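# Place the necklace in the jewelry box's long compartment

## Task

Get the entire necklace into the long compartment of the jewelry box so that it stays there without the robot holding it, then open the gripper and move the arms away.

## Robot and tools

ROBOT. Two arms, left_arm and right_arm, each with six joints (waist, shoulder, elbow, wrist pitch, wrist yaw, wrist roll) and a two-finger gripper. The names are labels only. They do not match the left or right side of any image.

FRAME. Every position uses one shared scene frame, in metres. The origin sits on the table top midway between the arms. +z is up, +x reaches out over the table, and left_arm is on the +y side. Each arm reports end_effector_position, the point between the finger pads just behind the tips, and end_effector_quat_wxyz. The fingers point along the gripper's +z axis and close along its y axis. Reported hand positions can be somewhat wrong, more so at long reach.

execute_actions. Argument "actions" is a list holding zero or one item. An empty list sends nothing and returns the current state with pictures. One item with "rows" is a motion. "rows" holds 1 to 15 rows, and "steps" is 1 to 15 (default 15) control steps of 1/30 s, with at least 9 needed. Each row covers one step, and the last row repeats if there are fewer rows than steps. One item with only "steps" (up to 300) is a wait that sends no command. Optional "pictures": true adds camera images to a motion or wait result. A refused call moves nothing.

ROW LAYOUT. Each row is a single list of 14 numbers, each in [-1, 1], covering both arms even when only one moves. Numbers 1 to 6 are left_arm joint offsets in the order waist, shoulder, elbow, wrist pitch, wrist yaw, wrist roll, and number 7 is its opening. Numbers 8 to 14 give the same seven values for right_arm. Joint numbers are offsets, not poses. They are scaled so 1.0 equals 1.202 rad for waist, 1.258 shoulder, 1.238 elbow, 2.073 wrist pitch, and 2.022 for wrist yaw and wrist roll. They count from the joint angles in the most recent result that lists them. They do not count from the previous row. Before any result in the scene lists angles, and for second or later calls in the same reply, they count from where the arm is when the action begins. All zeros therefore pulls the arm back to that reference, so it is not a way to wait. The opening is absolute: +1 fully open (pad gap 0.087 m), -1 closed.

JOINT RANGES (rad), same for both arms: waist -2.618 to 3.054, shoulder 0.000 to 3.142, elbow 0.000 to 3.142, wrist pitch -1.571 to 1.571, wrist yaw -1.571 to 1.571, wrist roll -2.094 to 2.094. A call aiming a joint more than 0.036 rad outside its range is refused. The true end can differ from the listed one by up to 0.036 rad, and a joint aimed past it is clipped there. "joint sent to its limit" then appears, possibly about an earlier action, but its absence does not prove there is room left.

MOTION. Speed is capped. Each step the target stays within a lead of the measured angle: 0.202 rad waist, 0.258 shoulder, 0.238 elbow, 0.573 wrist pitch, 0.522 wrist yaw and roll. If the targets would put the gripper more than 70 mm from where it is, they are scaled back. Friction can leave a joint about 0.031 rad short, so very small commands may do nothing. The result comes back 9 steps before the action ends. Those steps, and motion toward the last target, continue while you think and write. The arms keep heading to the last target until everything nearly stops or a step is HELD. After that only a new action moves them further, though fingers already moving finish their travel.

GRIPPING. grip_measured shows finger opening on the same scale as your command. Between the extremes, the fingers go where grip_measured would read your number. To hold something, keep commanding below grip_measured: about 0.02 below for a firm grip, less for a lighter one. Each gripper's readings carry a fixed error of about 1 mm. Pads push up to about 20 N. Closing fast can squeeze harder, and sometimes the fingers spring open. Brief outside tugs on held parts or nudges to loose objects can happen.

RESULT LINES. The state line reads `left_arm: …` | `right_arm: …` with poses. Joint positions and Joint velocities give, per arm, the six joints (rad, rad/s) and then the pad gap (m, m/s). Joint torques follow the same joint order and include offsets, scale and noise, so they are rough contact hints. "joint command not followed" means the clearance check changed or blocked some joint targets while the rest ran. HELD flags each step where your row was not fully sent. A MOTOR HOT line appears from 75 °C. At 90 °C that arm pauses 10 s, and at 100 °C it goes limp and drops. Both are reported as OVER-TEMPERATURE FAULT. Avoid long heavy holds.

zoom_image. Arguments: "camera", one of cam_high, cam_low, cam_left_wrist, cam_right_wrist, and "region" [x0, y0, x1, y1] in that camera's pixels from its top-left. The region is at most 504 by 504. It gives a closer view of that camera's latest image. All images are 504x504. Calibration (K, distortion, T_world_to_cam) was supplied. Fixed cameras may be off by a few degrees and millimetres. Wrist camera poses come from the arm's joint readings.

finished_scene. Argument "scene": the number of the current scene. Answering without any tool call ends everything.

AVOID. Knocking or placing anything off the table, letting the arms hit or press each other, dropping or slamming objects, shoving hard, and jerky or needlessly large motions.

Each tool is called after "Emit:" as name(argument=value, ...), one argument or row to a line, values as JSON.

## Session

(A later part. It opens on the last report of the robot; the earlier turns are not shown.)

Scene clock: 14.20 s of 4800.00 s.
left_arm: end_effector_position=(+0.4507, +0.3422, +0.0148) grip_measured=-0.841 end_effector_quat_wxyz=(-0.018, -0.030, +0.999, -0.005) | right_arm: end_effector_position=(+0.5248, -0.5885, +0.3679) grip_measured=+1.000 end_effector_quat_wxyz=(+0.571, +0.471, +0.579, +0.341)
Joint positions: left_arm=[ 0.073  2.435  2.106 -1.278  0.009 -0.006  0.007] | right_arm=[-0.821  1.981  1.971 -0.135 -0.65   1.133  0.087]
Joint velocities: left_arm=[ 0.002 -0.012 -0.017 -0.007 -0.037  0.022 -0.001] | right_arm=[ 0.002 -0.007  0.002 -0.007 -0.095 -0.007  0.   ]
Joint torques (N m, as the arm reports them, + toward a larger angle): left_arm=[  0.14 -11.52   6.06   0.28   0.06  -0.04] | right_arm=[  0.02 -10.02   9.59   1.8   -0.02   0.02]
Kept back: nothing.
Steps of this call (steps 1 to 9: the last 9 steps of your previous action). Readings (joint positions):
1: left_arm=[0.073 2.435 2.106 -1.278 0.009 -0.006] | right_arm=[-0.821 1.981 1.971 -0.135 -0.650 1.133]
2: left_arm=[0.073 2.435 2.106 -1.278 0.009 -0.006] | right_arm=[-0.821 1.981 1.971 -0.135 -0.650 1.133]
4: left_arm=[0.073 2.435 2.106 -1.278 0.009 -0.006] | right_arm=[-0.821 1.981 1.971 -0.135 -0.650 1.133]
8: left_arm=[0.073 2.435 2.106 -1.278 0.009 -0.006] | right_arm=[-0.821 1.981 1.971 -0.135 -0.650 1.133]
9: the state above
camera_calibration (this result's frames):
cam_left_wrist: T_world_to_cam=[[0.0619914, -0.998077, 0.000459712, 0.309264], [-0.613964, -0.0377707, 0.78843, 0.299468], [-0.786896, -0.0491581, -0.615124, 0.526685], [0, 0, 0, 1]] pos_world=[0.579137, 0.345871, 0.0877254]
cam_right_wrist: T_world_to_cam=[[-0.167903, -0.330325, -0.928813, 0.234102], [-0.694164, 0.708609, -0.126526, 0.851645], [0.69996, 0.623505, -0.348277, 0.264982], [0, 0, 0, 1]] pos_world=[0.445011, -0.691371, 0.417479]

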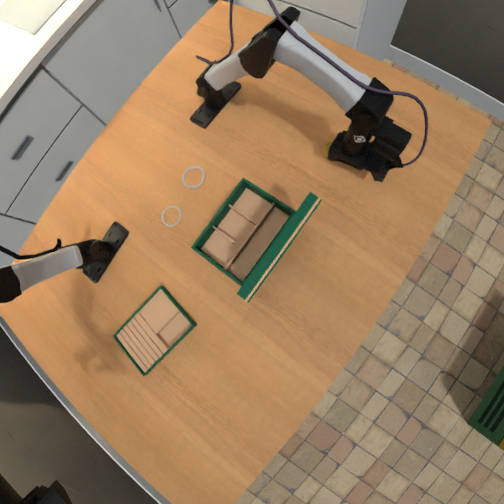

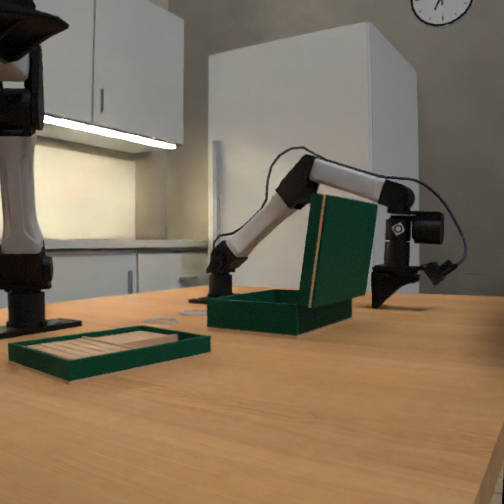

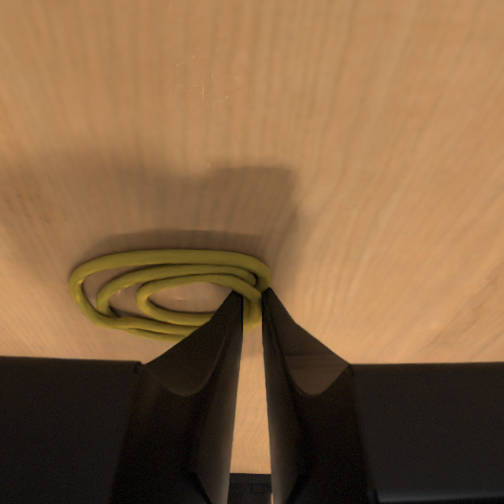

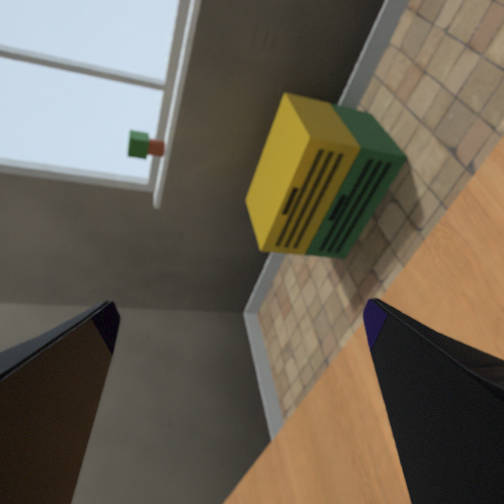

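Emit:
execute_actions(
  actions=[
    {"rows": [[0,0,0,0,0,0,-0.96,0,0,0,0,0,0,1],[0,-0.008,0,0,0,0,-0.96,0,0,0,0,0,0,1],[0,-0.014,0,0,0,0,-0.96,0,0,0,0,0,0,1],[0,-0.018,0,0,0,0,-0.96,0,0,0,0,0,0,1],[0,-0.021,0,0,0,0,-0.96,0,0,0,0,0,0,1],[0,-0.024,0,0,0,0,-0.96,0,0,0,0,0,0,1],[0,-0.027,0,0,0,0,-0.96,0,0,0,0,0,0,1],[0,-0.03,0,0,0,0,-0.96,0,0,0,0,0,0,1],[0,-0.033,0,0,0,0,-0.96,0,0,0,0,0,0,1],[0,-0.036,0,0,0,0,-0.96,0,0,0,0,0,0,1],[0,-0.039,0,0,0,0,-0.96,0,0,0,0,0,0,1],[0,-0.042,0,0,0,0,-0.96,0,0,0,0,0,0,1]], "steps": 15},
  ],
)

Emit:
execute_actions(
  actions=[],
)

Emit:
zoom_image(
  camera="cam_left_wrist",
  region=[60, 180, 330, 380],
)

Scene clock: 14.97 s of 4800.00 s.
left_arm: end_effector_position=(+0.4508, +0.3422, +0.0161) grip_measured=-0.842 end_effector_quat_wxyz=(-0.017, -0.030, +0.999, -0.005) | right_arm: end_effector_position=(+0.5248, -0.5885, +0.3679) grip_measured=+1.000 end_effector_quat_wxyz=(+0.571, +0.471, +0.579, +0.341)
Joint positions: left_arm=[ 0.073  2.432  2.106 -1.279  0.009 -0.006  0.007] | right_arm=[-0.821  1.981  1.971 -0.135 -0.65   1.133  0.087]
Joint velocities: left_arm=[-0.007 -0.046 -0.002 -0.066  0.007 -0.007 -0.009] | right_arm=[ 0.012 -0.002 -0.007 -0.022 -0.007 -0.081  0.   ]
Joint torques (N m, as the arm reports them, + toward a larger angle): left_arm=[  0.08 -14.75   6.1    0.33   0.06  -0.05] | right_arm=[  0.02 -10.06   9.59   1.8   -0.01   0.02]
Steps of this call (steps 1 to 15: the robot went on to your last target; steps 16 to 17: nothing new was sent; steps 18 to 23: the first 6 steps of this action). Readings (joint positions):
18: left_arm=[0.073 2.435 2.106 -1.278 0.009 -0.006] | right_arm=[-0.821 1.981 1.971 -0.135 -0.650 1.133]
19: left_arm=[0.073 2.435 2.106 -1.278 0.009 -0.006] | right_arm=[-0.821 1.981 1.971 -0.135 -0.650 1.133]
21: left_arm=[0.073 2.434 2.106 -1.278 0.009 -0.006] | right_arm=[-0.821 1.981 1.971 -0.135 -0.650 1.133]
23: the state above

Scene clock: 15.27 s of 4800.00 s.
left_arm: end_effector_position=(+0.4510, +0.3422, +0.0253) grip_measured=-0.921 end_effector_quat_wxyz=(-0.009, -0.030, +1.000, -0.005) | right_arm: end_effector_position=(+0.5248, -0.5885, +0.3679) grip_measured=+1.000 end_effector_quat_wxyz=(+0.571, +0.471, +0.579, +0.341)
Joint positions: left_arm=[ 0.073  2.409  2.106 -1.286  0.009 -0.006  0.003] | right_arm=[-0.821  1.981  1.971 -0.135 -0.65   1.133  0.087]
Joint velocities: left_arm=[ 0.012 -0.012 -0.012 -0.081 -0.037 -0.066 -0.   ] | right_arm=[-0.017  0.012 -0.002  0.022  0.051  0.081  0.   ]
Joint torques (N m, as the arm reports them, + toward a larger angle): left_arm=[  0.13 -14.77   6.15   0.37   0.06  -0.04] | right_arm=[  0.03 -10.01   9.59   1.8   -0.01   0.01]
Kept back: nothing.
Steps of this call (steps 1 to 9: the last 9 steps of your previous action). Readings (joint positions):
1: left_arm=[0.073 2.429 2.106 -1.283 0.009 -0.006] | right_arm=[-0.821 1.981 1.971 -0.135 -0.650 1.133]
2: left_arm=[0.073 2.421 2.106 -1.287 0.009 -0.006] | right_arm=[-0.821 1.981 1.971 -0.135 -0.650 1.133]
4: left_arm=[0.073 2.412 2.106 -1.286 0.009 -0.006] | right_arm=[-0.821 1.981 1.971 -0.135 -0.650 1.133]
8: left_arm=[0.073 2.409 2.106 -1.286 0.009 -0.006] | right_arm=[-0.821 1.981 1.971 -0.135 -0.650 1.133]
9: the state above
camera_calibration (this result's frames):
cam_left_wrist: T_world_to_cam=[[0.0619823, -0.998077, 0.000607078, 0.309257], [-0.627388, -0.0384888, 0.777755, 0.297984], [-0.776236, -0.0485879, -0.628567, 0.528768], [0, 0, 0, 1]] pos_world=[0.578232, 0.345823, 0.100419]
cam_right_wrist: T_world_to_cam=[[-0.167903, -0.330325, -0.928813, 0.234102], [-0.694164, 0.708609, -0.126526, 0.851645], [0.69996, 0.623505, -0.348277, 0.264982], [0, 0, 0, 1]] pos_world=[0.445011, -0.691371, 0.417479]

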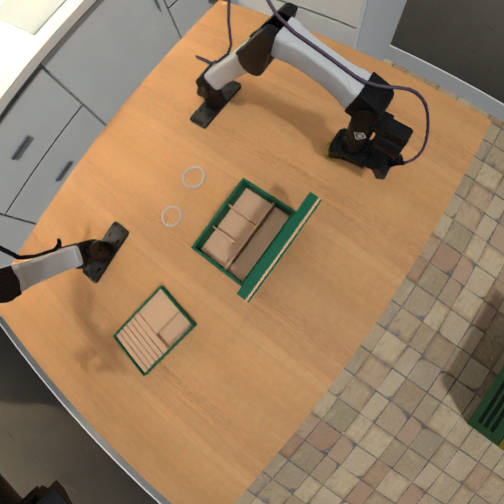

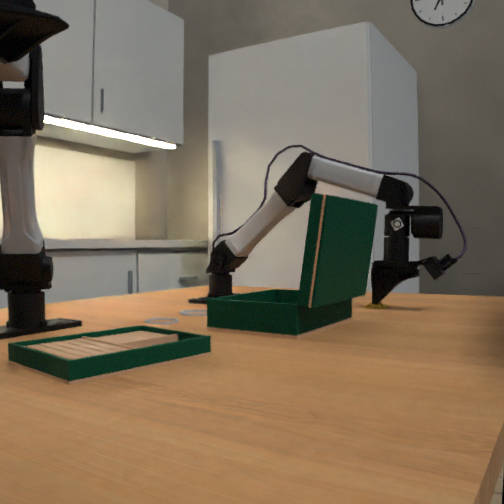

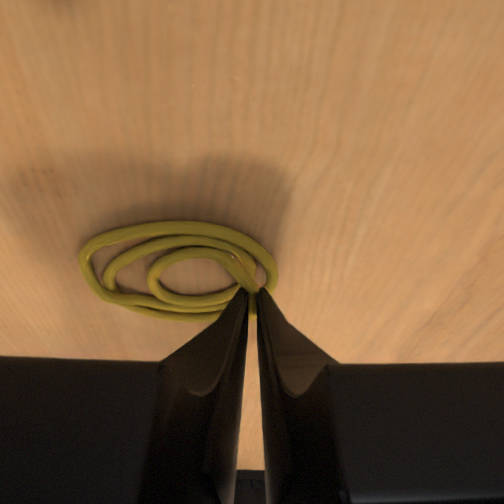

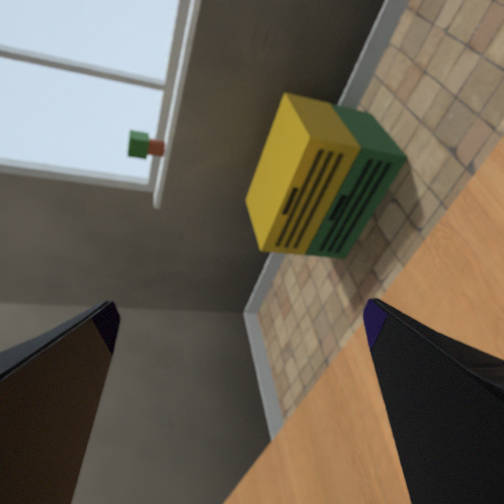

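Region (60, 180, 330, 380) of cam_left_wrist's 504x504 image, scaled by 1.867, with more detail than that image has; it fills the top 373 rows of this view, and the rest is white.

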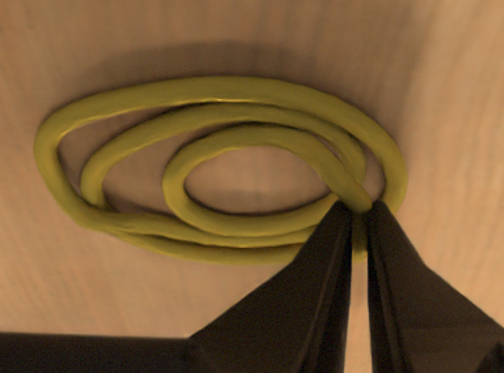

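Emit:
execute_actions(
  actions=[
    {"rows": [[0,-0.025,0,0,0,0,-0.96,0,0,0,0,0,0,1],[0,-0.03,0,0,0,0,-0.96,0,0,0,0,0,0,1],[0,-0.035,0,0,0,0,-0.96,0,0,0,0,0,0,1],[0,-0.04,0,0,0,0,-0.96,0,0,0,0,0,0,1],[0,-0.045,0,0,0,0,-0.96,0,0,0,0,0,0,1],[0,-0.05,0,0,0,0,-0.96,0,0,0,0,0,0,1],[0,-0.055,0,0,0,0,-0.96,0,0,0,0,0,0,1],[0,-0.06,0,0,0,0,-0.96,0,0,0,0,0,0,1],[0,-0.066,0,0,0,0,-0.96,0,0,0,0,0,0,1],[0,-0.072,0,0,0,0,-0.96,0,0,0,0,0,0,1],[0,-0.078,0,0,0,0,-0.96,0,0,0,0,0,0,1],[0,-0.084,0,0,0,0,-0.96,0,0,0,0,0,0,1],[0,-0.09,0,0,0,0,-0.96,0,0,0,0,0,0,1],[0,-0.096,0,0,0,0,-0.96,0,0,0,0,0,0,1],[0,-0.102,0,0,0,0,-0.96,0,0,0,0,0,0,1]], "steps": 15},
  ],
)

Emit:
execute_actions(
  actions=[
    {"rows": [[0,-0.03,0,0,0,0,-0.96,0,0,0,0,0,0,1],[0,-0.036,0,0,0,0,-0.96,0,0,0,0,0,0,1],[0,-0.042,0,0,0,0,-0.96,0,0,0,0,0,0,1],[0,-0.048,0,0,0,0,-0.96,0,0,0,0,0,0,1],[0,-0.054,0,0,0,0,-0.96,0,0,0,0,0,0,1],[0,-0.06,0,0,0,0,-0.96,0,0,0,0,0,0,1],[0,-0.066,0,0,0,0,-0.96,0,0,0,0,0,0,1],[0,-0.072,0,0,0,0,-0.96,0,0,0,0,0,0,1],[0,-0.078,0,0,0,0,-0.96,0,0,0,0,0,0,1],[0,-0.084,0,0,0,0,-0.96,0,0,0,0,0,0,1],[0,-0.09,0,0,0,0,-0.96,0,0,0,0,0,0,1],[0,-0.096,0,0,0,0,-0.96,0,0,0,0,0,0,1],[0,-0.102,0,0,0,0,-0.96,0,0,0,0,0,0,1],[0,-0.108,0,0,0,0,-0.96,0,0,0,0,0,0,1],[0,-0.114,0,0,0,0,-0.96,0,0,0,0,0,0,1]], "steps": 15},
  ],
  pictures=true,
)

Scene clock: 17.30 s of 4800.00 s.
left_arm: end_effector_position=(+0.4520, +0.3423, +0.0301) grip_measured=-0.921 end_effector_quat_wxyz=(-0.003, -0.030, +1.000, -0.005) | right_arm: end_effector_position=(+0.5248, -0.5885, +0.3679) grip_measured=+1.000 end_effector_quat_wxyz=(+0.571, +0.471, +0.579, +0.341)
Joint positions: left_arm=[ 0.073  2.398  2.106 -1.286  0.009 -0.006  0.003] | right_arm=[-0.821  1.981  1.971 -0.135 -0.65   1.133  0.087]
Joint velocities: left_arm=[ 0.007 -0.173  0.007  0.022 -0.037 -0.037 -0.   ] | right_arm=[-0.002 -0.017  0.017 -0.095 -0.051 -0.037  0.   ]
Joint torques (N m, as the arm reports them, + toward a larger angle): left_arm=[  0.13 -15.96   6.11   0.24   0.06  -0.04] | right_arm=[  0.02 -10.03   9.58   1.81  -0.01   0.02]
Steps of this call (steps 1 to 30: the robot went on to your last target; steps 31 to 55: nothing new was sent; steps 56 to 61: the first 6 steps of this action). Readings (joint positions):
56: left_arm=[0.073 2.409 2.106 -1.286 0.009 -0.006] | right_arm=[-0.821 1.981 1.971 -0.135 -0.650 1.133]
57: left_arm=[0.073 2.409 2.106 -1.286 0.009 -0.006] | right_arm=[-0.821 1.981 1.971 -0.135 -0.650 1.133]
59: left_arm=[0.073 2.406 2.106 -1.286 0.009 -0.006] | right_arm=[-0.821 1.981 1.971 -0.135 -0.650 1.133]
61: the state above

Scene clock: 17.80 s of 4800.00 s.
left_arm: end_effector_position=(+0.4587, +0.3426, +0.0744) grip_measured=-0.921 end_effector_quat_wxyz=(+0.051, -0.029, +0.998, -0.003) | right_arm: end_effector_position=(+0.5248, -0.5885, +0.3679) grip_measured=+1.000 end_effector_quat_wxyz=(+0.571, +0.471, +0.579, +0.341)
Joint positions: left_arm=[ 0.073  2.289  2.106 -1.286  0.009 -0.006  0.003] | right_arm=[-0.821  1.981  1.971 -0.135 -0.65   1.133  0.087]
Joint velocities: left_arm=[-0.017 -0.134  0.012  0.007  0.037 -0.007 -0.001] | right_arm=[-0.002  0.002 -0.002  0.037  0.022 -0.007  0.   ]
Joint torques (N m, as the arm reports them, + toward a larger angle): left_arm=[  0.14 -14.56   6.2    0.48   0.06  -0.04] | right_arm=[  0.05 -10.02   9.59   1.8   -0.02   0.02]
Steps of this call (steps 1 to 9: the last 9 steps of your previous action; steps 10 to 15: the first 6 steps of this action, its rows measured from where the robot was after step 9). Readings (joint positions):
9: left_arm=[0.073 2.322 2.106 -1.286 0.009 -0.006] | right_arm=[-0.821 1.981 1.971 -0.135 -0.650 1.133]
10: left_arm=[0.073 2.315 2.106 -1.286 0.009 -0.006] | right_arm=[-0.821 1.981 1.971 -0.135 -0.650 1.133]
11: left_arm=[0.073 2.308 2.106 -1.286 0.009 -0.006] | right_arm=[-0.821 1.981 1.971 -0.135 -0.650 1.133]
13: left_arm=[0.073 2.298 2.106 -1.286 0.009 -0.006] | right_arm=[-0.821 1.981 1.971 -0.135 -0.650 1.133]
15: the state above
camera_calibration (this result's frames):
cam_left_wrist: T_world_to_cam=[[0.0618466, -0.998084, 0.00163765, 0.309149], [-0.716493, -0.0432553, 0.696252, 0.313206], [-0.694847, -0.0442341, -0.717796, 0.533441], [0, 0, 0, 1]] pos_world=[0.57595, 0.345701, 0.164325]
cam_right_wrist: T_world_to_cam=[[-0.167903, -0.330325, -0.928813, 0.234102], [-0.694164, 0.708609, -0.126526, 0.851645], [0.69996, 0.623505, -0.348277, 0.264982], [0, 0, 0, 1]] pos_world=[0.445011, -0.691371, 0.417479]

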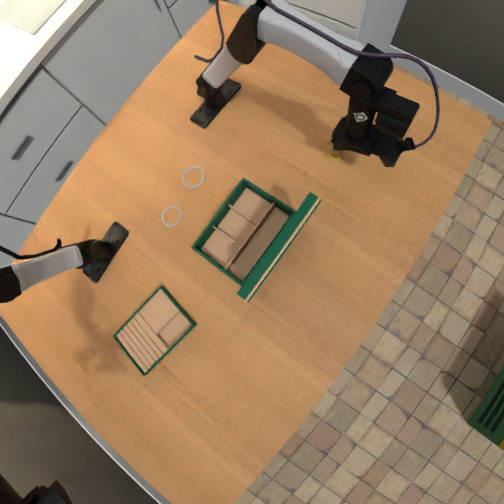

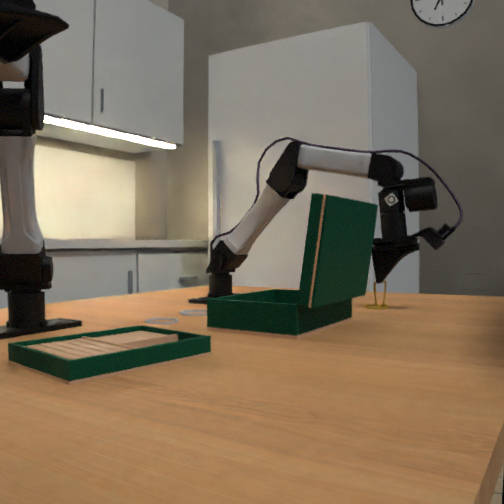

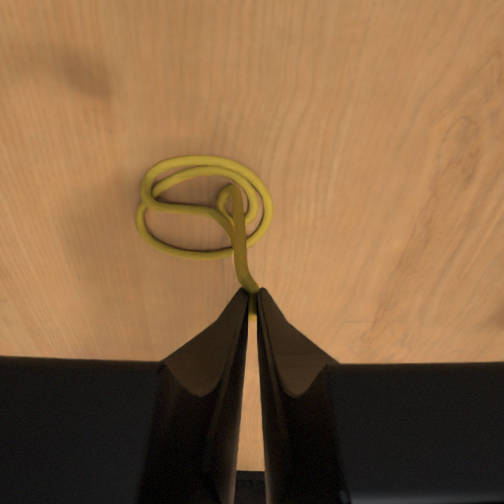

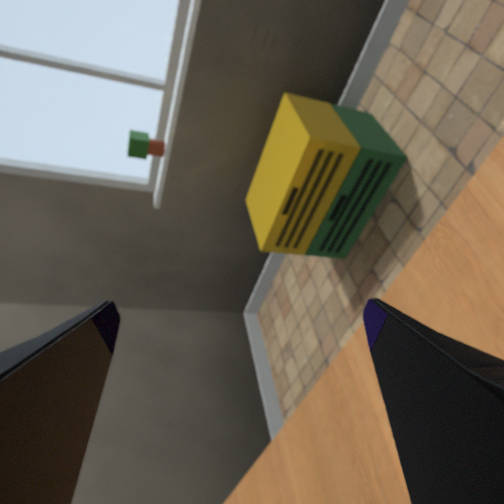

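Emit:
execute_actions(
  actions=[
    {"rows": [[0,-0.095,0,0,0,0,-0.96,0,0,0,0,0,0,1],[0,-0.102,0,0,0,0,-0.96,0,0,0,0,0,0,1],[0,-0.109,0,0,0,0,-0.96,0,0,0,0,0,0,1],[0,-0.116,0,0,0,0,-0.96,0,0,0,0,0,0,1],[0,-0.123,0,0,0,0,-0.96,0,0,0,0,0,0,1],[0,-0.13,0,0,0,0,-0.96,0,0,0,0,0,0,1],[0,-0.137,0,0,0,0,-0.96,0,0,0,0,0,0,1],[0,-0.144,0,0,0,0,-0.96,0,0,0,0,0,0,1],[0,-0.151,0,0,0,0,-0.96,0,0,0,0,0,0,1],[0,-0.158,0,0,0,0,-0.96,0,0,0,0,0,0,1],[0,-0.165,0,0,0,0,-0.96,0,0,0,0,0,0,1],[0,-0.172,0,0,0,0,-0.96,0,0,0,0,0,0,1],[0,-0.179,0,0,0,0,-0.96,0,0,0,0,0,0,1],[0,-0.186,0,0,0,0,-0.96,0,0,0,0,0,0,1],[0,-0.193,0,0,0,0,-0.96,0,0,0,0,0,0,1]], "steps": 15},
  ],
)

Emit:
execute_actions(
  actions=[
    {"rows": [[0,-0.04,0,0.008,0,0,-0.96,0,0,0,0,0,0,1],[0,-0.047,0,0.01,0,0,-0.96,0,0,0,0,0,0,1],[0,-0.054,0,0.012,0,0,-0.96,0,0,0,0,0,0,1],[0,-0.061,0,0.014,0,0,-0.96,0,0,0,0,0,0,1],[0,-0.068,0,0.016,0,0,-0.96,0,0,0,0,0,0,1],[0,-0.075,0,0.018,0,0,-0.96,0,0,0,0,0,0,1],[0,-0.082,0,0.02,0,0,-0.96,0,0,0,0,0,0,1],[0,-0.089,0,0.022,0,0,-0.96,0,0,0,0,0,0,1],[0,-0.096,0,0.024,0,0,-0.96,0,0,0,0,0,0,1],[0,-0.103,0,0.026,0,0,-0.96,0,0,0,0,0,0,1],[0,-0.11,0,0.028,0,0,-0.96,0,0,0,0,0,0,1],[0,-0.117,0,0.03,0,0,-0.96,0,0,0,0,0,0,1],[0,-0.124,0,0.032,0,0,-0.96,0,0,0,0,0,0,1],[0,-0.131,0,0.034,0,0,-0.96,0,0,0,0,0,0,1],[0,-0.138,0,0.036,0,0,-0.96,0,0,0,0,0,0,1]], "steps": 15},
  ],
)

Emit:
execute_actions(
  actions=[
    {"rows": [[0,-0.04,0,0.008,0,0,-0.96,0,0,0,0,0,0,1],[0,-0.047,0,0.01,0,0,-0.96,0,0,0,0,0,0,1],[0,-0.054,0,0.012,0,0,-0.96,0,0,0,0,0,0,1],[0,-0.061,0,0.014,0,0,-0.96,0,0,0,0,0,0,1],[0,-0.068,0,0.016,0,0,-0.96,0,0,0,0,0,0,1],[0,-0.075,0,0.018,0,0,-0.96,0,0,0,0,0,0,1],[0,-0.082,0,0.02,0,0,-0.96,0,0,0,0,0,0,1],[0,-0.089,0,0.022,0,0,-0.96,0,0,0,0,0,0,1],[0,-0.096,0,0.024,0,0,-0.96,0,0,0,0,0,0,1],[0,-0.103,0,0.026,0,0,-0.96,0,0,0,0,0,0,1],[0,-0.11,0,0.028,0,0,-0.96,0,0,0,0,0,0,1],[0,-0.117,0,0.03,0,0,-0.96,0,0,0,0,0,0,1],[0,-0.124,0,0.032,0,0,-0.96,0,0,0,0,0,0,1],[0,-0.131,0,0.034,0,0,-0.96,0,0,0,0,0,0,1],[0,-0.138,0,0.036,0,0,-0.96,0,0,0,0,0,0,1]], "steps": 15},
  ],
  pictures=true,
)

Scene clock: 20.27 s of 4800.00 s.
left_arm: end_effector_position=(+0.4606, +0.3427, +0.1180) grip_measured=-0.921 end_effector_quat_wxyz=(+0.104, -0.029, +0.994, -0.002) | right_arm: end_effector_position=(+0.5248, -0.5885, +0.3679) grip_measured=+1.000 end_effector_quat_wxyz=(+0.571, +0.471, +0.579, +0.341)
Joint positions: left_arm=[ 0.073  2.183  2.106 -1.286  0.009 -0.006  0.003] | right_arm=[-0.821  1.981  1.971 -0.135 -0.65   1.133  0.087]
Joint velocities: left_arm=[ 0.002 -0.232 -0.027  0.007 -0.007  0.007 -0.   ] | right_arm=[-0.017 -0.007 -0.012 -0.007  0.022  0.037  0.   ]
Joint torques (N m, as the arm reports them, + toward a larger angle): left_arm=[  0.15 -14.78   6.3    0.64   0.06  -0.04] | right_arm=[  0.03 -10.03   9.56   1.8   -0.01   0.02]
Steps of this call (steps 1 to 9: the last 9 steps of your previous action; steps 10 to 30: the robot went on to your last target; steps 31 to 68: nothing new was sent; steps 69 to 74: the first 6 steps of this action). Readings (joint positions):
69: left_arm=[0.073 2.197 2.106 -1.286 0.009 -0.006] | right_arm=[-0.821 1.981 1.971 -0.135 -0.650 1.133]
70: left_arm=[0.073 2.197 2.106 -1.286 0.009 -0.006] | right_arm=[-0.821 1.981 1.971 -0.135 -0.650 1.133]
72: left_arm=[0.073 2.194 2.106 -1.286 0.009 -0.006] | right_arm=[-0.821 1.981 1.971 -0.135 -0.650 1.133]
74: the state above

Scene clock: 20.77 s of 4800.00 s.
left_arm: end_effector_position=(+0.4570, +0.3425, +0.1784) grip_measured=-0.921 end_effector_quat_wxyz=(+0.180, -0.028, +0.983, -0.000) | right_arm: end_effector_position=(+0.5248, -0.5885, +0.3679) grip_measured=+1.000 end_effector_quat_wxyz=(+0.571, +0.471, +0.579, +0.341)
Joint positions: left_arm=[ 0.073  2.036  2.106 -1.28   0.009 -0.006  0.003] | right_arm=[-0.821  1.981  1.971 -0.135 -0.65   1.133  0.087]
Joint velocities: left_arm=[-0.022 -0.217  0.002  0.081  0.007 -0.037 -0.   ] | right_arm=[ 0.002 -0.017 -0.012 -0.037 -0.022 -0.095  0.   ]
Joint torques (N m, as the arm reports them, + toward a larger angle): left_arm=[  0.14 -12.55   6.31   1.08   0.06  -0.04] | right_arm=[  0.05 -10.02   9.57   1.8   -0.02   0.02]
Steps of this call (steps 1 to 9: the last 9 steps of your previous action; steps 10 to 15: the first 6 steps of this action, its rows measured from where the robot was after step 9). Readings (joint positions):
9: left_arm=[0.073 2.086 2.106 -1.286 0.009 -0.006] | right_arm=[-0.821 1.981 1.971 -0.135 -0.650 1.133]
10: left_arm=[0.073 2.077 2.106 -1.286 0.009 -0.006] | right_arm=[-0.821 1.981 1.971 -0.135 -0.650 1.133]
11: left_arm=[0.073 2.068 2.106 -1.286 0.009 -0.006] | right_arm=[-0.821 1.981 1.971 -0.135 -0.650 1.133]
13: left_arm=[0.073 2.052 2.106 -1.284 0.009 -0.006] | right_arm=[-0.821 1.981 1.971 -0.135 -0.650 1.133]
15: the state above

Scene clock: 21.27 s of 4800.00 s.
left_arm: end_effector_position=(+0.4538, +0.3424, +0.2337) grip_measured=-0.921 end_effector_quat_wxyz=(+0.261, -0.028, +0.965, +0.002) | right_arm: end_effector_position=(+0.5248, -0.5885, +0.3679) grip_measured=+1.000 end_effector_quat_wxyz=(+0.571, +0.471, +0.579, +0.341)
Joint positions: left_arm=[ 0.073  1.906  2.106 -1.244  0.009 -0.006  0.003] | right_arm=[-0.821  1.981  1.971 -0.135 -0.65   1.133  0.087]
Joint velocities: left_arm=[ 0.007 -0.217 -0.007  0.051 -0.007 -0.007  0.   ] | right_arm=[ 0.002  0.002 -0.007 -0.007 -0.022 -0.051  0.   ]
Joint torques (N m, as the arm reports them, + toward a larger angle): left_arm=[  0.15 -11.43   6.26   1.3    0.05  -0.04] | right_arm=[  0.02 -10.04   9.59   1.8   -0.01   0.01]
Steps of this call (steps 1 to 9: the last 9 steps of your previous action; steps 10 to 15: the first 6 steps of this action, its rows measured from where the robot was after step 9). Readings (joint positions):
9: left_arm=[0.073 1.957 2.106 -1.249 0.009 -0.006] | right_arm=[-0.821 1.981 1.971 -0.135 -0.650 1.133]
10: left_arm=[0.073 1.948 2.106 -1.248 0.009 -0.006] | right_arm=[-0.821 1.981 1.971 -0.135 -0.650 1.133]
11: left_arm=[0.073 1.939 2.106 -1.248 0.009 -0.006] | right_arm=[-0.821 1.981 1.971 -0.135 -0.650 1.133]
13: left_arm=[0.073 1.922 2.106 -1.246 0.009 -0.006] | right_arm=[-0.821 1.981 1.971 -0.135 -0.650 1.133]
15: the state above
camera_calibration (this result's frames):
cam_left_wrist: T_world_to_cam=[[0.0604224, -0.998161, 0.00497328, 0.308822], [-0.939387, -0.0551786, 0.33839, 0.387642], [-0.337493, -0.0251182, -0.940993, 0.527785], [0, 0, 0, 1]] pos_world=[0.52361, 0.342901, 0.363932]
cam_right_wrist: T_world_to_cam=[[-0.167903, -0.330325, -0.928813, 0.234102], [-0.694164, 0.708609, -0.126526, 0.851645], [0.69996, 0.623505, -0.348277, 0.264982], [0, 0, 0, 1]] pos_world=[0.445011, -0.691371, 0.417479]

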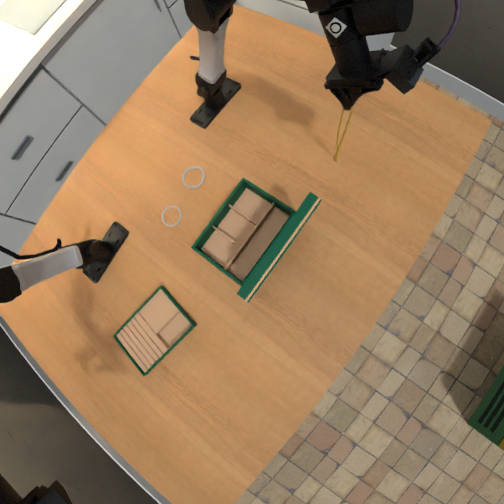

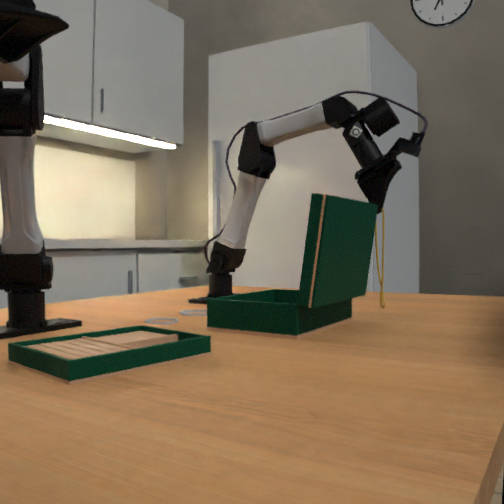

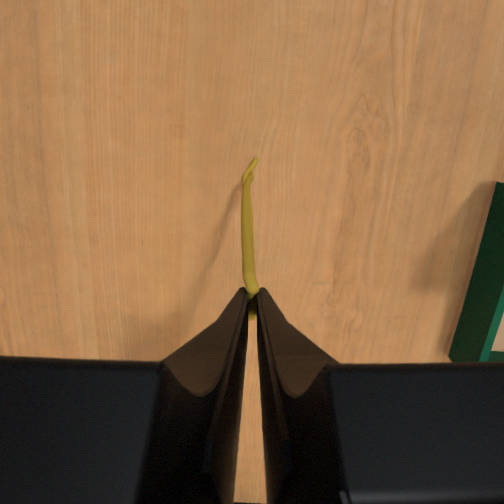

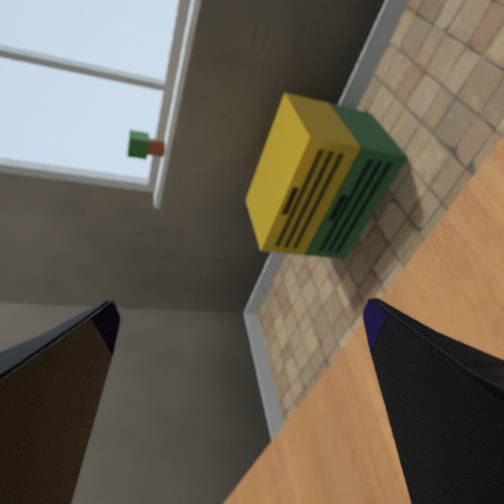

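Emit:
zoom_image(
  camera="cam_high",
  region=[180, 140, 350, 310],
)

Region (180, 140, 350, 310) of cam_high's 504x504 image, scaled by 2.965, with more detail than that image has.

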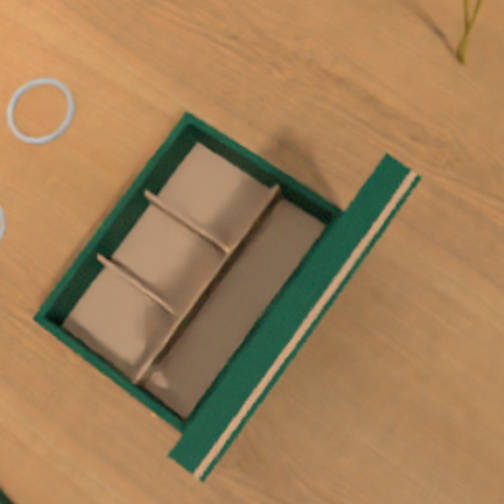

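Emit:
execute_actions(
  actions=[],
  pictures=false,
)

Scene clock: 26.03 s of 4800.00 s.
left_arm: end_effector_position=(+0.4489, +0.3421, +0.2814) grip_measured=-0.921 end_effector_quat_wxyz=(+0.333, -0.027, +0.943, +0.004) | right_arm: end_effector_position=(+0.5248, -0.5885, +0.3679) grip_measured=+1.000 end_effector_quat_wxyz=(+0.571, +0.471, +0.579, +0.341)
Joint positions: left_arm=[ 0.073  1.8    2.106 -1.198  0.009 -0.006  0.003] | right_arm=[-0.821  1.981  1.971 -0.135 -0.65   1.133  0.087]
Joint velocities: left_arm=[ 0.012  0.007 -0.017 -0.007 -0.037  0.037 -0.001] | right_arm=[-0.022 -0.007  0.007 -0.007 -0.051 -0.007  0.   ]
Joint torques (N m, as the arm reports them, + toward a larger angle): left_arm=[ 0.14 -9.4   6.26  1.54  0.06 -0.04] | right_arm=[  0.04 -10.05   9.57   1.8   -0.02   0.01]
Kept back: nothing.
Steps of this call (steps 1 to 9: the last 9 steps of your previous action; steps 10 to 30: the robot went on to your last target; steps 31 to 143: nothing new was sent). Readings (joint positions):
1: left_arm=[0.073 1.898 2.106 -1.241 0.009 -0.006] | right_arm=[-0.821 1.981 1.971 -0.135 -0.650 1.133]
2: left_arm=[0.073 1.889 2.106 -1.239 0.009 -0.006] | right_arm=[-0.821 1.981 1.971 -0.135 -0.650 1.133]
4: left_arm=[0.073 1.872 2.106 -1.233 0.009 -0.006] | right_arm=[-0.821 1.981 1.971 -0.135 -0.650 1.133]
8: left_arm=[0.073 1.836 2.106 -1.218 0.009 -0.006] | right_arm=[-0.821 1.981 1.971 -0.135 -0.650 1.133]
143: the state above
All arms were judged still, so your last target was given up. Only a new action makes them travel on or press farther. Fingers that are still opening or closing keep moving.

Emit:
execute_actions(
  actions=[
    {"rows": [[-0.012,-0.02,-0.02,0.012,0,0,-0.96,0,0,0,0,0,0,1],[-0.013,-0.024,-0.026,0.017,0,0,-0.96,0,0,0,0,0,0,1],[-0.014,-0.028,-0.032,0.022,0,0,-0.96,0,0,0,0,0,0,1],[-0.015,-0.032,-0.038,0.028,0,0,-0.96,0,0,0,0,0,0,1],[-0.017,-0.037,-0.045,0.034,0,0,-0.96,0,0,0,0,0,0,1],[-0.019,-0.042,-0.052,0.04,0,0,-0.96,0,0,0,0,0,0,1],[-0.021,-0.047,-0.059,0.046,0,0,-0.96,0,0,0,0,0,0,1],[-0.023,-0.052,-0.066,0.052,0,0,-0.96,0,0,0,0,0,0,1],[-0.026,-0.057,-0.073,0.058,0,0,-0.96,0,0,0,0,0,0,1],[-0.029,-0.062,-0.08,0.064,0,0,-0.96,0,0,0,0,0,0,1],[-0.032,-0.067,-0.087,0.07,0,0,-0.96,0,0,0,0,0,0,1],[-0.036,-0.072,-0.094,0.076,0,0,-0.96,0,0,0,0,0,0,1],[-0.04,-0.077,-0.101,0.082,0,0,-0.96,0,0,0,0,0,0,1],[-0.044,-0.082,-0.108,0.088,0,0,-0.96,0,0,0,0,0,0,1],[-0.049,-0.087,-0.115,0.094,0,0,-0.96,0,0,0,0,0,0,1]], "steps": 15},
  ],
)

Emit:
execute_actions(
  actions=[
    {"rows": [[-0.028,-0.033,-0.037,0.024,0,0,-0.96,0,0,0,0,0,0,1],[-0.033,-0.038,-0.044,0.03,0,0,-0.96,0,0,0,0,0,0,1],[-0.039,-0.043,-0.051,0.036,0,0,-0.96,0,0,0,0,0,0,1],[-0.045,-0.048,-0.058,0.042,0,0,-0.96,0,0,0,0,0,0,1],[-0.051,-0.053,-0.065,0.048,0,0,-0.96,0,0,0,0,0,0,1],[-0.057,-0.058,-0.072,0.054,0,0,-0.96,0,0,0,0,0,0,1],[-0.064,-0.063,-0.079,0.06,0,0,-0.96,0,0,0,0,0,0,1],[-0.071,-0.068,-0.086,0.066,0,0,-0.96,0,0,0,0,0,0,1],[-0.078,-0.073,-0.093,0.072,0,0,-0.96,0,0,0,0,0,0,1],[-0.086,-0.078,-0.1,0.078,0,0,-0.96,0,0,0,0,0,0,1],[-0.094,-0.083,-0.107,0.084,0,0,-0.96,0,0,0,0,0,0,1],[-0.102,-0.088,-0.114,0.09,0,0,-0.96,0,0,0,0,0,0,1],[-0.11,-0.093,-0.121,0.096,0,0,-0.96,0,0,0,0,0,0,1],[-0.118,-0.098,-0.128,0.102,0,0,-0.96,0,0,0,0,0,0,1],[-0.126,-0.103,-0.135,0.108,0,0,-0.96,0,0,0,0,0,0,1]], "steps": 15},
  ],
)

Emit:
execute_actions(
  actions=[
    {"rows": [[-0.04,-0.03,-0.032,0.02,0,0,-0.96,0,0,0,0,0,0,1],[-0.048,-0.03,-0.032,0.02,0,0,-0.96,0,0,0,0,0,0,1],[-0.056,-0.03,-0.032,0.02,0,0,-0.96,0,0,0,0,0,0,1],[-0.064,-0.03,-0.032,0.02,0,0,-0.96,0,0,0,0,0,0,1],[-0.072,-0.03,-0.032,0.02,0,0,-0.96,0,0,0,0,0,0,1],[-0.08,-0.03,-0.032,0.02,0,0,-0.96,0,0,0,0,0,0,1],[-0.088,-0.03,-0.032,0.02,0,0,-0.96,0,0,0,0,0,0,1],[-0.096,-0.03,-0.032,0.02,0,0,-0.96,0,0,0,0,0,0,1],[-0.104,-0.03,-0.032,0.02,0,0,-0.96,0,0,0,0,0,0,1],[-0.112,-0.03,-0.032,0.02,0,0,-0.96,0,0,0,0,0,0,1],[-0.12,-0.03,-0.032,0.02,0,0,-0.96,0,0,0,0,0,0,1],[-0.128,-0.03,-0.032,0.02,0,0,-0.96,0,0,0,0,0,0,1],[-0.136,-0.03,-0.032,0.02,0,0,-0.96,0,0,0,0,0,0,1],[-0.144,-0.03,-0.032,0.02,0,0,-0.96,0,0,0,0,0,0,1],[-0.152,-0.03,-0.032,0.02,0,0,-0.96,0,0,0,0,0,0,1]], "steps": 15},
  ],
)

Emit:
execute_actions(
  actions=[
    {"rows": [[-0.04,0,0,0.008,0,0,-0.96,0,0,0,0,0,0,1],[-0.048,0,0,0.008,0,0,-0.96,0,0,0,0,0,0,1],[-0.056,0,0,0.008,0,0,-0.96,0,0,0,0,0,0,1],[-0.064,0,0,0.008,0,0,-0.96,0,0,0,0,0,0,1],[-0.072,0,0,0.008,0,0,-0.96,0,0,0,0,0,0,1],[-0.08,0,0,0.008,0,0,-0.96,0,0,0,0,0,0,1],[-0.088,0,0,0.008,0,0,-0.96,0,0,0,0,0,0,1],[-0.096,0,0,0.008,0,0,-0.96,0,0,0,0,0,0,1],[-0.104,0,0,0.008,0,0,-0.96,0,0,0,0,0,0,1],[-0.1115,0,0,0.008,0,0,-0.96,0,0,0,0,0,0,1],[-0.119,0,0,0.008,0,0,-0.96,0,0,0,0,0,0,1],[-0.126,0,0,0.008,0,0,-0.96,0,0,0,0,0,0,1],[-0.133,0,0,0.008,0,0,-0.96,0,0,0,0,0,0,1],[-0.1395,0,0,0.008,0,0,-0.96,0,0,0,0,0,0,1],[-0.146,0,0,0.008,0,0,-0.96,0,0,0,0,0,0,1]], "steps": 15},
  ],
)

Emit:
execute_actions(
  actions=[
    {"rows": [[-0.036,0,0,0.008,0,0,-0.96,0,0,0,0,0,0,1],[-0.042,0,0,0.008,0,0,-0.96,0,0,0,0,0,0,1],[-0.0475,0,0,0.008,0,0,-0.96,0,0,0,0,0,0,1],[-0.053,0,0,0.008,0,0,-0.96,0,0,0,0,0,0,1],[-0.058,0,0,0.008,0,0,-0.96,0,0,0,0,0,0,1],[-0.063,0,0,0.008,0,0,-0.96,0,0,0,0,0,0,1],[-0.0675,0,0,0.008,0,0,-0.96,0,0,0,0,0,0,1],[-0.072,0,0,0.008,0,0,-0.96,0,0,0,0,0,0,1],[-0.076,0,0,0.008,0,0,-0.96,0,0,0,0,0,0,1],[-0.0795,0,0,0.008,0,0,-0.96,0,0,0,0,0,0,1],[-0.083,0,0,0.008,0,0,-0.96,0,0,0,0,0,0,1],[-0.086,0,0,0.008,0,0,-0.96,0,0,0,0,0,0,1],[-0.089,0,0,0.008,0,0,-0.96,0,0,0,0,0,0,1],[-0.0915,0,0,0.008,0,0,-0.96,0,0,0,0,0,0,1],[-0.094,0,0,0.008,0,0,-0.96,0,0,0,0,0,0,1]], "steps": 15},
  ],
)

Emit:
execute_actions(
  actions=[],
)

Scene clock: 30.30 s of 4800.00 s.
left_arm: end_effector_position=(+0.4491, +0.3376, +0.2772) grip_measured=-0.921 end_effector_quat_wxyz=(+0.334, -0.021, +0.942, +0.002) | right_arm: end_effector_position=(+0.5248, -0.5885, +0.3679) grip_measured=+1.000 end_effector_quat_wxyz=(+0.571, +0.471, +0.579, +0.341)
Joint positions: left_arm=[ 0.062  1.787  2.069 -1.173  0.009 -0.006  0.003] | right_arm=[-0.821  1.981  1.971 -0.135 -0.65   1.133  0.087]
Joint velocities: left_arm=[-0.066 -0.12  -0.266  0.183  0.007 -0.007  0.   ] | right_arm=[-0.027  0.007 -0.002 -0.022  0.037 -0.007  0.   ]
Joint torques (N m, as the arm reports them, + toward a larger angle): left_arm=[ -0.65 -10.45   5.44   1.55   0.04  -0.04] | right_arm=[  0.03 -10.02   9.6    1.8   -0.01   0.02]
Steps of this call (steps 1 to 122: nothing new was sent; steps 123 to 128: the first 6 steps of this action). Readings (joint positions):
123: left_arm=[0.072 1.800 2.106 -1.198 0.009 -0.006] | right_arm=[-0.821 1.981 1.971 -0.135 -0.650 1.133]
124: left_arm=[0.071 1.799 2.102 -1.195 0.009 -0.006] | right_arm=[-0.821 1.981 1.971 -0.135 -0.650 1.133]
126: left_arm=[0.067 1.793 2.088 -1.186 0.009 -0.006] | right_arm=[-0.821 1.981 1.971 -0.135 -0.650 1.133]
128: the state above

Scene clock: 30.80 s of 4800.00 s.
left_arm: end_effector_position=(+0.4507, +0.3041, +0.2843) grip_measured=-0.921 end_effector_quat_wxyz=(+0.378, +0.016, +0.926, -0.012) | right_arm: end_effector_position=(+0.5248, -0.5885, +0.3679) grip_measured=+1.000 end_effector_quat_wxyz=(+0.571, +0.471, +0.579, +0.341)
Joint positions: left_arm=[-0.017  1.694  1.932 -1.033  0.009 -0.006  0.003] | right_arm=[-0.821  1.981  1.971 -0.135 -0.65   1.133  0.087]
Joint velocities: left_arm=[-0.232 -0.129 -0.276  0.227  0.051  0.007 -0.002] | right_arm=[-0.002 -0.012 -0.002 -0.007 -0.022 -0.037  0.   ]
Joint torques (N m, as the arm reports them, + toward a larger angle): left_arm=[-0.53 -9.66  5.82  1.62  0.05 -0.07] | right_arm=[  0.03 -10.04   9.57   1.81  -0.02   0.01]
Steps of this call (steps 1 to 9: the last 9 steps of your previous action; steps 10 to 15: the first 6 steps of this action, its rows measured from where the robot was after step 9). Readings (joint positions):
9: left_arm=[0.032 1.730 1.991 -1.080 0.009 -0.006] | right_arm=[-0.821 1.981 1.971 -0.135 -0.650 1.133]
10: left_arm=[0.025 1.724 1.982 -1.071 0.009 -0.006] | right_arm=[-0.821 1.981 1.971 -0.135 -0.650 1.133]
11: left_arm=[0.018 1.716 1.972 -1.064 0.009 -0.006] | right_arm=[-0.821 1.981 1.971 -0.135 -0.650 1.133]
13: left_arm=[-0.001 1.704 1.952 -1.050 0.009 -0.006] | right_arm=[-0.821 1.981 1.971 -0.135 -0.650 1.133]
15: the state above

Scene clock: 31.30 s of 4800.00 s.
left_arm: end_effector_position=(+0.4448, +0.2398, +0.2889) grip_measured=-0.921 end_effector_quat_wxyz=(+0.410, +0.085, +0.907, -0.045) | right_arm: end_effector_position=(+0.5248, -0.5885, +0.3679) grip_measured=+1.000 end_effector_quat_wxyz=(+0.571, +0.471, +0.579, +0.341)
Joint positions: left_arm=[-0.17   1.627  1.828 -0.921  0.009 -0.006  0.003] | right_arm=[-0.821  1.981  1.971 -0.135 -0.65   1.133  0.087]
Joint velocities: left_arm=[-0.3   -0.022 -0.051 -0.022 -0.022 -0.022 -0.001] | right_arm=[ 0.007 -0.012 -0.002  0.037  0.037 -0.007  0.   ]
Joint torques (N m, as the arm reports them, + toward a larger angle): left_arm=[-0.55 -8.59  5.65  1.72  0.08 -0.05] | right_arm=[  0.06 -10.04   9.57   1.8   -0.02   0.01]
Steps of this call (steps 1 to 9: the last 9 steps of your previous action; steps 10 to 15: the first 6 steps of this action, its rows measured from where the robot was after step 9). Readings (joint positions):
9: left_arm=[-0.096 1.642 1.851 -0.934 0.009 -0.006] | right_arm=[-0.821 1.981 1.971 -0.135 -0.650 1.133]
10: left_arm=[-0.107 1.636 1.844 -0.927 0.009 -0.006] | right_arm=[-0.821 1.981 1.971 -0.135 -0.650 1.133]
11: left_arm=[-0.120 1.631 1.838 -0.924 0.009 -0.006] | right_arm=[-0.821 1.981 1.971 -0.135 -0.650 1.133]
13: left_arm=[-0.148 1.627 1.832 -0.923 0.009 -0.006] | right_arm=[-0.821 1.981 1.971 -0.135 -0.650 1.133]
15: the state above

Scene clock: 31.80 s of 4800.00 s.
left_arm: end_effector_position=(+0.4268, +0.1753, +0.2882) grip_measured=-0.921 end_effector_quat_wxyz=(+0.405, +0.157, +0.898, -0.077) | right_arm: end_effector_position=(+0.5248, -0.5885, +0.3679) grip_measured=+1.000 end_effector_quat_wxyz=(+0.571, +0.471, +0.579, +0.341)
Joint positions: left_arm=[-0.329  1.627  1.826 -0.92   0.009 -0.006  0.003] | right_arm=[-0.821  1.981  1.971 -0.135 -0.65   1.133  0.087]
Joint velocities: left_arm=[-0.281  0.012  0.007 -0.037 -0.051 -0.007 -0.   ] | right_arm=[ 0.012  0.012 -0.002  0.081  0.037 -0.037  0.   ]
Joint torques (N m, as the arm reports them, + toward a larger angle): left_arm=[-0.1  -7.1   6.77  1.65  0.07 -0.05] | right_arm=[  0.04 -10.04   9.59   1.8   -0.01   0.02]
Steps of this call (steps 1 to 9: the last 9 steps of your previous action; steps 10 to 15: the first 6 steps of this action, its rows measured from where the robot was after step 9). Readings (joint positions):
9: left_arm=[-0.255 1.627 1.826 -0.920 0.009 -0.006] | right_arm=[-0.821 1.981 1.971 -0.135 -0.650 1.133]
10: left_arm=[-0.266 1.627 1.826 -0.920 0.009 -0.006] | right_arm=[-0.821 1.981 1.971 -0.135 -0.650 1.133]
11: left_arm=[-0.279 1.627 1.826 -0.920 0.009 -0.006] | right_arm=[-0.821 1.981 1.971 -0.135 -0.650 1.133]
13: left_arm=[-0.306 1.627 1.826 -0.920 0.009 -0.006] | right_arm=[-0.821 1.981 1.971 -0.135 -0.650 1.133]
15: the state above

Scene clock: 32.30 s of 4800.00 s.
left_arm: end_effector_position=(+0.4023, +0.1209, +0.2882) grip_measured=-0.921 end_effector_quat_wxyz=(+0.398, +0.220, +0.884, -0.105) | right_arm: end_effector_position=(+0.5248, -0.5885, +0.3679) grip_measured=+1.000 end_effector_quat_wxyz=(+0.571, +0.471, +0.579, +0.341)
Joint positions: left_arm=[-0.47   1.627  1.826 -0.92   0.009 -0.006  0.003] | right_arm=[-0.821  1.981  1.971 -0.135 -0.65   1.133  0.087]
Joint velocities: left_arm=[-0.212 -0.012 -0.012 -0.007 -0.051 -0.081 -0.001] | right_arm=[-0.007  0.012 -0.022 -0.007  0.081  0.051  0.   ]
Joint torques (N m, as the arm reports them, + toward a larger angle): left_arm=[-0.12 -7.05  6.76  1.65  0.04 -0.04] | right_arm=[  0.02 -10.02   9.59   1.8   -0.02   0.01]
Steps of this call (steps 1 to 9: the last 9 steps of your previous action; steps 10 to 15: the first 6 steps of this action, its rows measured from where the robot was after step 9). Readings (joint positions):
9: left_arm=[-0.410 1.627 1.826 -0.920 0.009 -0.006] | right_arm=[-0.821 1.981 1.971 -0.135 -0.650 1.133]
10: left_arm=[-0.419 1.627 1.826 -0.920 0.009 -0.006] | right_arm=[-0.821 1.981 1.971 -0.135 -0.650 1.133]
11: left_arm=[-0.431 1.627 1.826 -0.920 0.009 -0.006] | right_arm=[-0.821 1.981 1.971 -0.135 -0.650 1.133]
13: left_arm=[-0.453 1.627 1.826 -0.920 0.009 -0.006] | right_arm=[-0.821 1.981 1.971 -0.135 -0.650 1.133]
15: the state above

Scene clock: 32.60 s of 4800.00 s.
left_arm: end_effector_position=(+0.3941, +0.1065, +0.2882) grip_measured=-0.921 end_effector_quat_wxyz=(+0.396, +0.237, +0.880, -0.113) | right_arm: end_effector_position=(+0.5248, -0.5885, +0.3679) grip_measured=+1.000 end_effector_quat_wxyz=(+0.571, +0.471, +0.579, +0.341)
Joint positions: left_arm=[-0.51   1.627  1.826 -0.92   0.009 -0.006  0.003] | right_arm=[-0.821  1.981  1.971 -0.135 -0.65   1.133  0.087]
Joint velocities: left_arm=[-0.095  0.017  0.022 -0.007  0.051 -0.037  0.001] | right_arm=[ 0.007  0.017 -0.007 -0.051 -0.007 -0.037  0.   ]
Joint torques (N m, as the arm reports them, + toward a larger angle): left_arm=[-0.53 -7.07  6.75  1.65  0.04 -0.05] | right_arm=[  0.02 -10.03   9.56   1.8   -0.01   0.02]
Kept back: nothing.
Steps of this call (steps 1 to 9: the last 9 steps of your previous action). Readings (joint positions):
1: left_arm=[-0.476 1.627 1.826 -0.920 0.009 -0.006] | right_arm=[-0.821 1.981 1.971 -0.135 -0.650 1.133]
2: left_arm=[-0.482 1.627 1.826 -0.920 0.009 -0.006] | right_arm=[-0.821 1.981 1.971 -0.135 -0.650 1.133]
4: left_arm=[-0.491 1.627 1.826 -0.920 0.009 -0.006] | right_arm=[-0.821 1.981 1.971 -0.135 -0.650 1.133]
8: left_arm=[-0.506 1.627 1.826 -0.920 0.009 -0.006] | right_arm=[-0.821 1.981 1.971 -0.135 -0.650 1.133]
9: the state above
camera_calibration (this result's frames):
cam_left_wrist: T_world_to_cam=[[-0.50008, -0.865954, 0.00668834, 0.283019], [-0.86567, 0.500093, 0.0228598, 0.302863], [-0.0231403, 0.00564183, -0.999716, 0.442716], [0, 0, 0, 1]] pos_world=[0.413956, 0.0911237, 0.433774]
cam_right_wrist: T_world_to_cam=[[-0.167903, -0.330325, -0.928813, 0.234102], [-0.694164, 0.708609, -0.126526, 0.851645], [0.69996, 0.623505, -0.348277, 0.264982], [0, 0, 0, 1]] pos_world=[0.445011, -0.691371, 0.417479]

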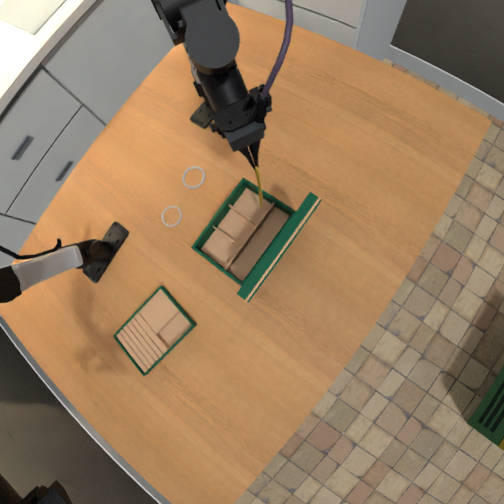

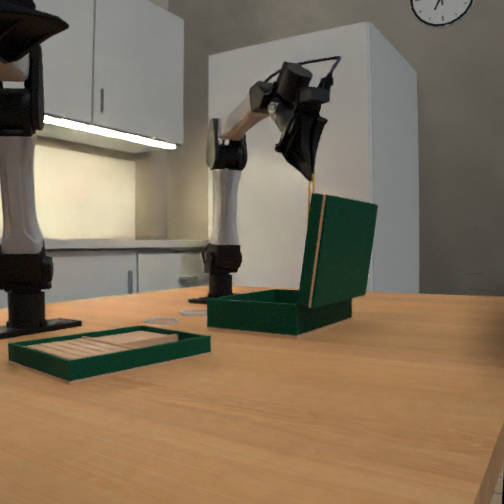

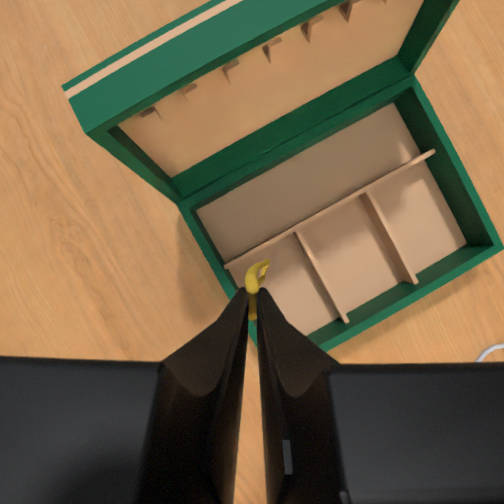

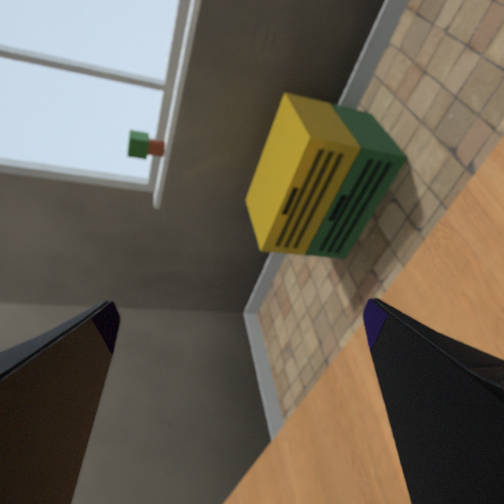

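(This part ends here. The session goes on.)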